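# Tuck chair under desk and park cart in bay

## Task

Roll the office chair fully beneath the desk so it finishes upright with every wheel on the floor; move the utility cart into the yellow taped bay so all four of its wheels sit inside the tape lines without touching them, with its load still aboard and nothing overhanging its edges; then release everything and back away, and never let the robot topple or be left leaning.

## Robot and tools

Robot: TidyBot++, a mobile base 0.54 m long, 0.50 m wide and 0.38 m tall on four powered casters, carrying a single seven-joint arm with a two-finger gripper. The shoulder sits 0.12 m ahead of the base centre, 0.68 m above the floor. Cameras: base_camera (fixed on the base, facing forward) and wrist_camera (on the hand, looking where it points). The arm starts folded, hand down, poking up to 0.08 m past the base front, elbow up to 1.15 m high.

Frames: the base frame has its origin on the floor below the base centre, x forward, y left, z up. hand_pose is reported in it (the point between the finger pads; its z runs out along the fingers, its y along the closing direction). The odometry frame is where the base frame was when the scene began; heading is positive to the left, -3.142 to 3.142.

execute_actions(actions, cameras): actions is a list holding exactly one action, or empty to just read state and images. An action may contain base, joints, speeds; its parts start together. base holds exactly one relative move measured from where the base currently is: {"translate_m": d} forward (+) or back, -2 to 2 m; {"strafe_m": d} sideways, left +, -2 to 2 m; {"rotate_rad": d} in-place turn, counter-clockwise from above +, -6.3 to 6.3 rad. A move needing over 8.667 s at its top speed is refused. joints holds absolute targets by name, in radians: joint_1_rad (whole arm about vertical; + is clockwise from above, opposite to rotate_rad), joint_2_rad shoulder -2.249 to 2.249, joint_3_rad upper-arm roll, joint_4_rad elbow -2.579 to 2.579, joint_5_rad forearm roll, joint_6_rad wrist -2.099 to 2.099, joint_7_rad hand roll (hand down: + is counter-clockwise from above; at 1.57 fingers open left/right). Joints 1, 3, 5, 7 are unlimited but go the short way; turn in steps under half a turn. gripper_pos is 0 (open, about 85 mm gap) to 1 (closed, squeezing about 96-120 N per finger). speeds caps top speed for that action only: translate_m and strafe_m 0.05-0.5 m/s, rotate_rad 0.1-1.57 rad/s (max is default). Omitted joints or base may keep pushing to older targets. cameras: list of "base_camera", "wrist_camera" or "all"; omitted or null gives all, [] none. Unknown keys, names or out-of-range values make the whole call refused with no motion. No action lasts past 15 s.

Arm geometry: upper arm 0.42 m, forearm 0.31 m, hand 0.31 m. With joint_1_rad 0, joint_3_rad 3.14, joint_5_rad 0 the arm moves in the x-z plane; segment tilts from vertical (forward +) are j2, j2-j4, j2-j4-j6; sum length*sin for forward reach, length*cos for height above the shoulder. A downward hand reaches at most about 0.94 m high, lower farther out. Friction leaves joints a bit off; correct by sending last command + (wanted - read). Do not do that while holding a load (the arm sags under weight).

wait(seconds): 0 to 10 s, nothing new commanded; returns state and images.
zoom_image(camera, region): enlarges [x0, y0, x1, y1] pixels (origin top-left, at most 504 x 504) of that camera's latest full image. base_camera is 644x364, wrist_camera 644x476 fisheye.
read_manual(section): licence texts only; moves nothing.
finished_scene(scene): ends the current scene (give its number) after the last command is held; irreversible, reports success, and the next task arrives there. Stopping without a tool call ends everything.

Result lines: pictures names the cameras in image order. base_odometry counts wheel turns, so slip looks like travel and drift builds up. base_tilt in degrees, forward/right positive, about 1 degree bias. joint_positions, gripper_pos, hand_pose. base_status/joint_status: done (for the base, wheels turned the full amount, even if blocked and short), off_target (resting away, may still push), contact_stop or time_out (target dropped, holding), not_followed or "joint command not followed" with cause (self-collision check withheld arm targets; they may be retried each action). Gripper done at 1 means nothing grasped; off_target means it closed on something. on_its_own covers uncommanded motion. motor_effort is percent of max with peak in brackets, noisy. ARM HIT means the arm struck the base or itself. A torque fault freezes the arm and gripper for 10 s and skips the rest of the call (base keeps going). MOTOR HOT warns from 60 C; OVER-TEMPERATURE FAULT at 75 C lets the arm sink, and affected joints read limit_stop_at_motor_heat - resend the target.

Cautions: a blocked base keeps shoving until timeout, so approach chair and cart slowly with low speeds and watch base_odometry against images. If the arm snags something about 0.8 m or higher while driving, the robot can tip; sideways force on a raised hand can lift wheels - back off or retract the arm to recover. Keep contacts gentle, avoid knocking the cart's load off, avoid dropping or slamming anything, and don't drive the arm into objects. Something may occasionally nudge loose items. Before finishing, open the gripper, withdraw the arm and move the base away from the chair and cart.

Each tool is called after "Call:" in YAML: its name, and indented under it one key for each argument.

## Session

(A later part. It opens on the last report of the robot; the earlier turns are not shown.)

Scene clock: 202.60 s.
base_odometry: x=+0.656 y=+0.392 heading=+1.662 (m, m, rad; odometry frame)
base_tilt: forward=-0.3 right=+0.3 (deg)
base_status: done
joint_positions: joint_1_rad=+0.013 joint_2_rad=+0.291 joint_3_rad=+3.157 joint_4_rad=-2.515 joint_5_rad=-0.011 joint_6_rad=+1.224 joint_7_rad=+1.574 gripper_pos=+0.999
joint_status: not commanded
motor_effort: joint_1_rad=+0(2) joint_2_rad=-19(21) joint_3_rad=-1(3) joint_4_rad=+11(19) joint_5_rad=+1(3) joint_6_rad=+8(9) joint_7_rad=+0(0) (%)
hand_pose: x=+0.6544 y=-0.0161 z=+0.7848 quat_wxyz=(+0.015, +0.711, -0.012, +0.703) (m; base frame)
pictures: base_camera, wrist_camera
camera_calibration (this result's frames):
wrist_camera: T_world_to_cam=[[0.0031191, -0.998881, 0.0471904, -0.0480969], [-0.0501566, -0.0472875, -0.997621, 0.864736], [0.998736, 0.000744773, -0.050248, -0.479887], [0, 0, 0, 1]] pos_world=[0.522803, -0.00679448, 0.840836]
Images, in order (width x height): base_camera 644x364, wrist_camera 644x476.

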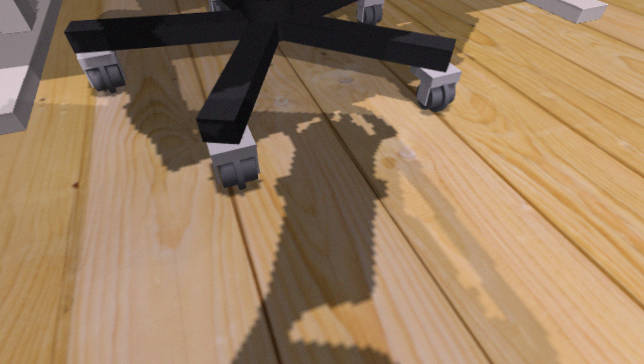

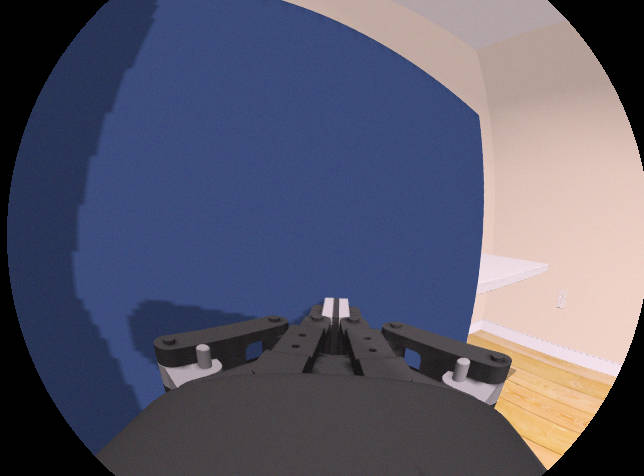

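Call:
execute_actions:
  actions:
    - {"base":{"translate_m":-0.15}}
  cameras: []

Call:
execute_actions:
  actions:
    - {"base":{"rotate_rad":0.4},"joints":{"gripper_pos":0}}
  cameras: []

Call:
execute_actions:
  actions:
    - {"base":{"strafe_m":-0.26}}

Call:
execute_actions:
  actions:
    - {"base":{"translate_m":0.12},"speeds":{"translate_m":0.06}}

Scene clock: 207.13 s.
base_odometry: x=+0.670 y=+0.242 heading=+1.661 (m, m, rad; odometry frame)
base_tilt: forward=-0.3 right=+0.3 (deg)
base_status: done
joint_positions: joint_1_rad=+0.013 joint_2_rad=+0.295 joint_3_rad=+3.157 joint_4_rad=-2.510 joint_5_rad=-0.011 joint_6_rad=+1.224 joint_7_rad=+1.574 gripper_pos=+0.999
joint_status: not commanded
motor_effort: joint_1_rad=+1(2) joint_2_rad=-20(21) joint_3_rad=+0(1) joint_4_rad=+11(12) joint_5_rad=+0(1) joint_6_rad=+9(9) joint_7_rad=+0(0) (%)
hand_pose: x=+0.6563 y=-0.0160 z=+0.7844 quat_wxyz=(+0.014, +0.711, -0.012, +0.703) (m; base frame)
pictures: none
No camera images: the call's "cameras" was empty. Leave "cameras" out to get every camera's image.

Scene clock: 208.47 s.
base_odometry: x=+0.670 y=+0.242 heading=+2.060 (m, m, rad; odometry frame)
base_tilt: forward=-0.3 right=+0.3 (deg)
base_status: done
joint_positions: joint_1_rad=+0.005 joint_2_rad=+0.295 joint_3_rad=+3.157 joint_4_rad=-2.510 joint_5_rad=-0.011 joint_6_rad=+1.224 joint_7_rad=+1.574 gripper_pos=+0.000
joint_status: all done
motor_effort: joint_1_rad=+1(2) joint_2_rad=-20(20) joint_3_rad=+0(3) joint_4_rad=+10(11) joint_5_rad=+0(1) joint_6_rad=+9(9) joint_7_rad=+0(0) (%)
hand_pose: x=+0.6564 y=-0.0122 z=+0.7845 quat_wxyz=(+0.012, +0.711, -0.009, +0.703) (m; base frame)
pictures: none
No camera images: the call's "cameras" was empty. Leave "cameras" out to get every camera's image.

Scene clock: 210.27 s.
base_odometry: x=+0.899 y=+0.365 heading=+2.061 (m, m, rad; odometry frame)
base_tilt: forward=-0.3 right=+0.3 (deg)
base_status: done
joint_positions: joint_1_rad=+0.010 joint_2_rad=+0.295 joint_3_rad=+3.157 joint_4_rad=-2.510 joint_5_rad=-0.011 joint_6_rad=+1.224 joint_7_rad=+1.574 gripper_pos=+0.000
joint_status: not commanded
motor_effort: joint_1_rad=+1(4) joint_2_rad=-20(21) joint_3_rad=-1(2) joint_4_rad=+10(11) joint_5_rad=+0(1) joint_6_rad=+8(9) joint_7_rad=+0(0) (%)
hand_pose: x=+0.6564 y=-0.0146 z=+0.7845 quat_wxyz=(+0.014, +0.711, -0.011, +0.703) (m; base frame)
pictures: base_camera, wrist_camera
camera_calibration (this result's frames):
wrist_camera: T_world_to_cam=[[0.00580635, -0.998866, 0.0472525, -0.0484631], [-0.0494674, -0.0474823, -0.997646, 0.86417], [0.998759, 0.00345523, -0.049687, -0.482289], [0, 0, 0, 1]] pos_world=[0.52472, -0.00570893, 0.840463]
Images, in order (width x height): base_camera 644x364, wrist_camera 644x476.

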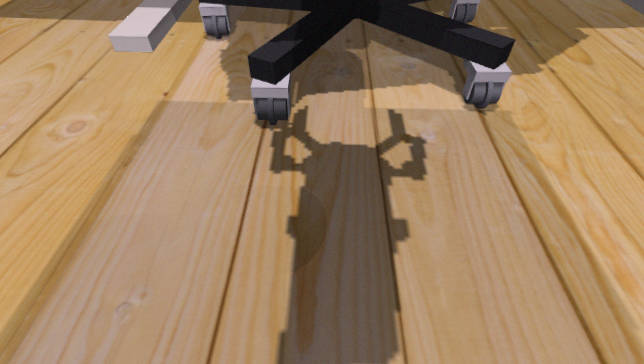

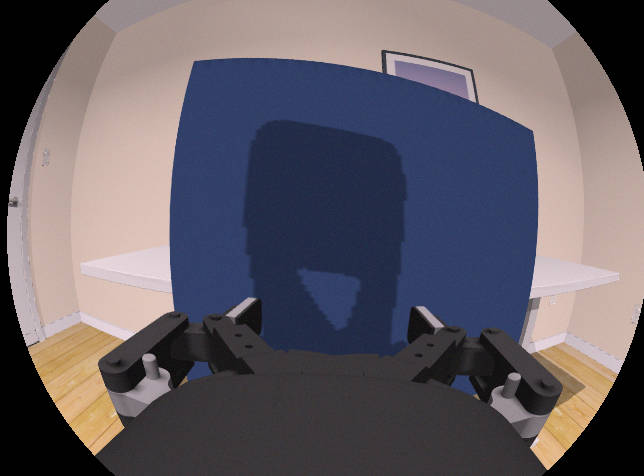

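Scene clock: 212.80 s.
base_odometry: x=+0.843 y=+0.471 heading=+2.060 (m, m, rad; odometry frame)
base_tilt: forward=-0.3 right=+0.3 (deg)
base_status: done
joint_positions: joint_1_rad=+0.010 joint_2_rad=+0.294 joint_3_rad=+3.157 joint_4_rad=-2.509 joint_5_rad=-0.011 joint_6_rad=+1.224 joint_7_rad=+1.573 gripper_pos=+0.000
joint_status: not commanded
motor_effort: joint_1_rad=+1(3) joint_2_rad=-20(22) joint_3_rad=-1(2) joint_4_rad=+12(20) joint_5_rad=+0(3) joint_6_rad=+9(10) joint_7_rad=+0(0) (%)
hand_pose: x=+0.6565 y=-0.0146 z=+0.7853 quat_wxyz=(+0.014, +0.710, -0.011, +0.704) (m; base frame)
pictures: base_camera, wrist_camera
camera_calibration (this result's frames):
wrist_camera: T_world_to_cam=[[0.00580891, -0.998868, 0.0472219, -0.0484383], [-0.047758, -0.047446, -0.997731, 0.863923], [0.998842, 0.00354051, -0.0479795, -0.483736], [0, 0, 0, 1]] pos_world=[0.524717, -0.00568108, 0.841041]
Images, in order (width x height): base_camera 644x364, wrist_camera 644x476.

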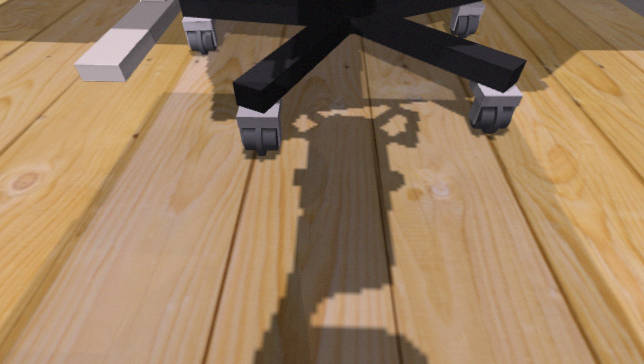

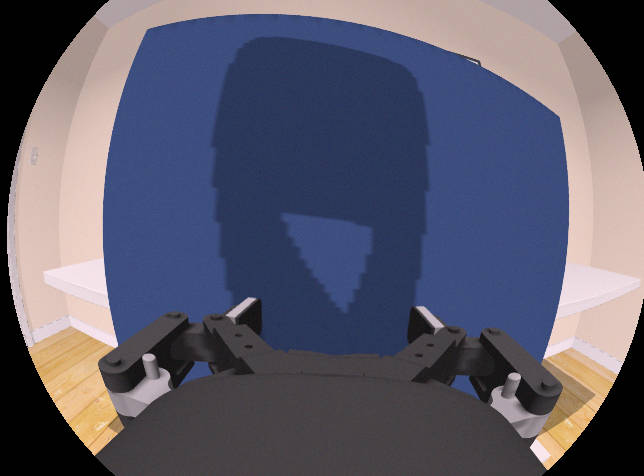

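The desk edge will square it.

Call:
execute_actions:
  actions:
    - {"base":{"translate_m":0.07},"speeds":{"translate_m":0.05}}

Call:
execute_actions:
  actions:
    - {"base":{"translate_m":0.04},"speeds":{"translate_m":0.05}}

Scene clock: 216.00 s.
base_odometry: x=+0.810 y=+0.533 heading=+2.060 (m, m, rad; odometry frame)
base_tilt: forward=-0.2 right=+0.3 (deg)
base_status: done
joint_positions: joint_1_rad=+0.009 joint_2_rad=+0.292 joint_3_rad=+3.157 joint_4_rad=-2.511 joint_5_rad=-0.011 joint_6_rad=+1.224 joint_7_rad=+1.573 gripper_pos=+0.000
joint_status: not commanded
motor_effort: joint_1_rad=+1(5) joint_2_rad=-19(21) joint_3_rad=+0(3) joint_4_rad=+12(18) joint_5_rad=+0(3) joint_6_rad=+8(9) joint_7_rad=+0(1) (%)
hand_pose: x=+0.6557 y=-0.0139 z=+0.7857 quat_wxyz=(+0.013, +0.710, -0.011, +0.704) (m; base frame)
pictures: base_camera, wrist_camera
camera_calibration (this result's frames):
wrist_camera: T_world_to_cam=[[0.00708658, -0.998863, 0.0471369, -0.0485109], [-0.0472259, -0.0474198, -0.997758, 0.864027], [0.998859, 0.00484461, -0.0475082, -0.48326], [0, 0, 0, 1]] pos_world=[0.523857, -0.0051426, 0.841418]
Images, in order (width x height): base_camera 644x364, wrist_camera 644x476.

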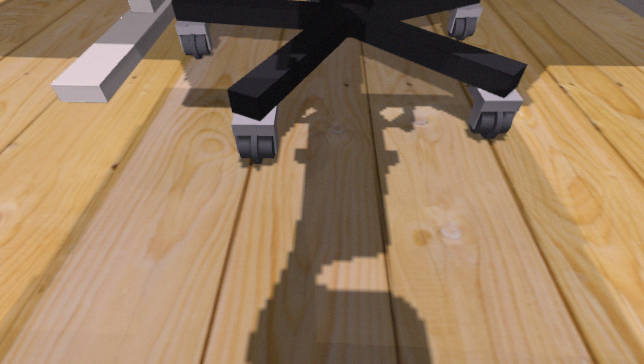

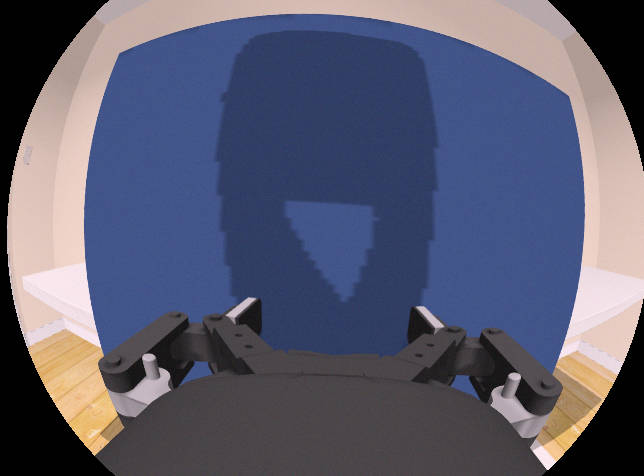

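Scene clock: 218.90 s.
base_odometry: x=+0.793 y=+0.565 heading=+2.061 (m, m, rad; odometry frame)
base_tilt: forward=-0.3 right=+0.3 (deg)
base_status: translate_m time_out (by the wheels' count: +0.036 of +0.040)
joint_positions: joint_1_rad=+0.001 joint_2_rad=+0.249 joint_3_rad=+3.150 joint_4_rad=-2.578 joint_5_rad=-0.008 joint_6_rad=+1.236 joint_7_rad=+1.572 gripper_pos=+0.000
joint_status: not commanded
motor_effort: joint_1_rad=+1(5) joint_2_rad=-9(20) joint_3_rad=+1(5) joint_4_rad=+23(28) joint_5_rad=-2(6) joint_6_rad=+5(19) joint_7_rad=+1(2) (%)
hand_pose: x=+0.6314 y=-0.0056 z=+0.7845 quat_wxyz=(+0.006, +0.714, -0.006, +0.700) (m; base frame)
pictures: base_camera, wrist_camera
camera_calibration (this result's frames):
wrist_camera: T_world_to_cam=[[0.023915, -0.998768, 0.0434919, -0.0478077], [-0.0580233, -0.0448177, -0.997309, 0.868598], [0.998029, 0.0213271, -0.0590236, -0.449425], [0, 0, 0, 1]] pos_world=[0.500081, 0.000764727, 0.841813]
Images, in order (width x height): base_camera 644x364, wrist_camera 644x476.

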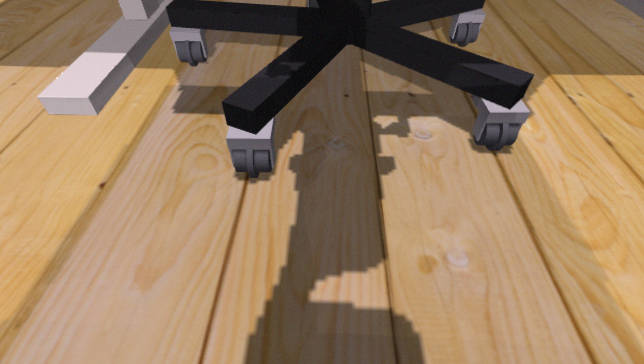

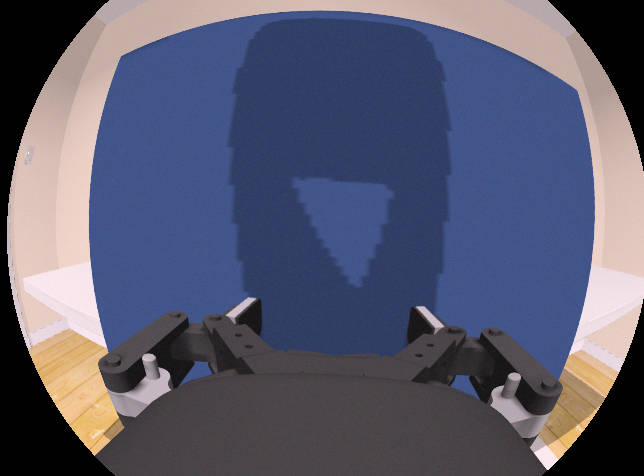

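Call:
execute_actions:
  actions:
    - {"base":{"translate_m":-0.6}}

Call:
execute_actions:
  actions:
    - {"joints":{"joint_1_rad":-1.6,"joint_2_rad":-0.5,"joint_6_rad":-0.2}}

Scene clock: 223.20 s.
base_odometry: x=+1.076 y=+0.036 heading=+2.061 (m, m, rad; odometry frame)
base_tilt: forward=-0.3 right=+0.3 (deg)
base_status: done
joint_positions: joint_1_rad=+0.002 joint_2_rad=+0.301 joint_3_rad=+3.150 joint_4_rad=-2.498 joint_5_rad=-0.009 joint_6_rad=+1.237 joint_7_rad=+1.572 gripper_pos=+0.000
joint_status: not commanded
motor_effort: joint_1_rad=+1(1) joint_2_rad=-20(22) joint_3_rad=+0(1) joint_4_rad=+10(23) joint_5_rad=+0(1) joint_6_rad=+8(9) joint_7_rad=+0(1) (%)
hand_pose: x=+0.6606 y=-0.0067 z=+0.7903 quat_wxyz=(+0.007, +0.704, -0.006, +0.710) (m; base frame)
pictures: base_camera, wrist_camera
camera_calibration (this result's frames):
wrist_camera: T_world_to_cam=[[0.0209117, -0.998775, 0.0448527, -0.0489682], [-0.0297898, -0.0454651, -0.998522, 0.858282], [0.999337, 0.0195447, -0.0307041, -0.501516], [0, 0, 0, 1]] pos_world=[0.527776, -0.0000843579, 0.843811]
Images, in order (width x height): base_camera 644x364, wrist_camera 644x476.

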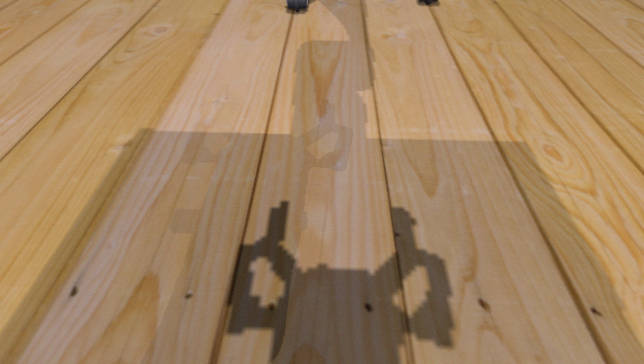

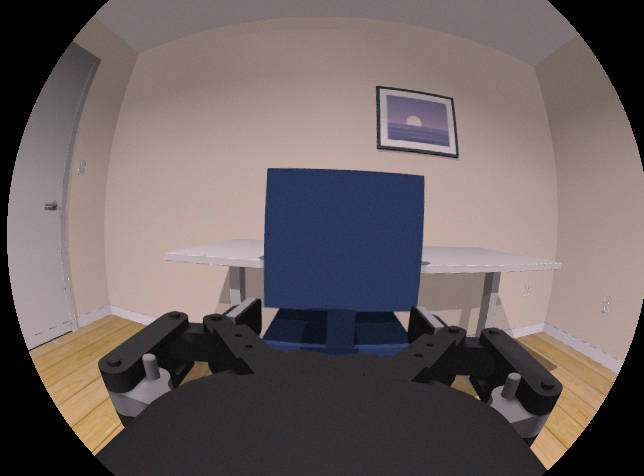

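Scene clock: 226.03 s.
base_odometry: x=+1.076 y=+0.036 heading=+2.061 (m, m, rad; odometry frame)
base_tilt: forward=-0.3 right=+0.3 (deg)
base_status: not commanded
joint_positions: joint_1_rad=-1.588 joint_2_rad=-0.488 joint_3_rad=+3.150 joint_4_rad=-2.498 joint_5_rad=-0.009 joint_6_rad=-0.159 joint_7_rad=+1.572 gripper_pos=+0.000
joint_status: all done
motor_effort: joint_1_rad=+1(2) joint_2_rad=-2(21) joint_3_rad=+0(1) joint_4_rad=+19(19) joint_5_rad=+0(1) joint_6_rad=+7(9) joint_7_rad=+0(0) (%)
hand_pose: x=+0.1144 y=+0.3444 z=+0.7444 quat_wxyz=(-0.335, +0.625, +0.625, +0.326) (m; base frame)
pictures: base_camera, wrist_camera
camera_calibration (this result's frames):
wrist_camera: T_world_to_cam=[[0.997969, 0.0636619, 0.00244423, -0.130899], [0.0398178, -0.593319, -0.803982, 0.848093], [-0.0497328, 0.802446, -0.594648, 0.306225], [0, 0, 0, 1]] pos_world=[0.112093, 0.265793, 0.864268]
Images, in order (width x height): base_camera 644x364, wrist_camera 644x476.

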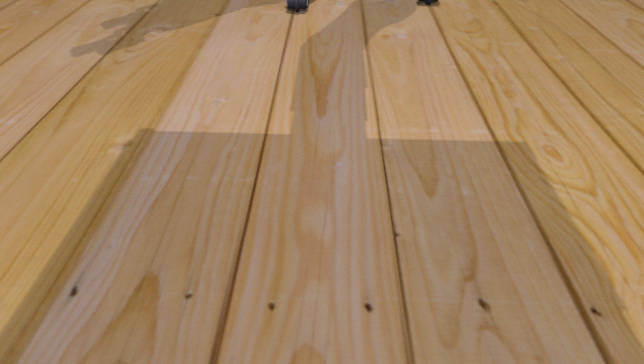

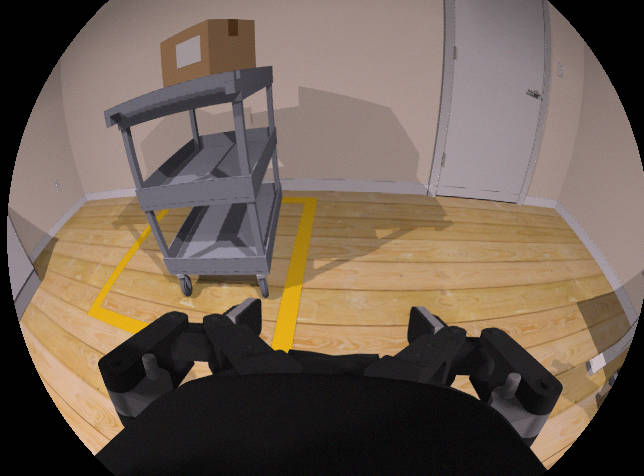

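Call:
finished_scene:
  scene: 2

The scene is finished: the task was done.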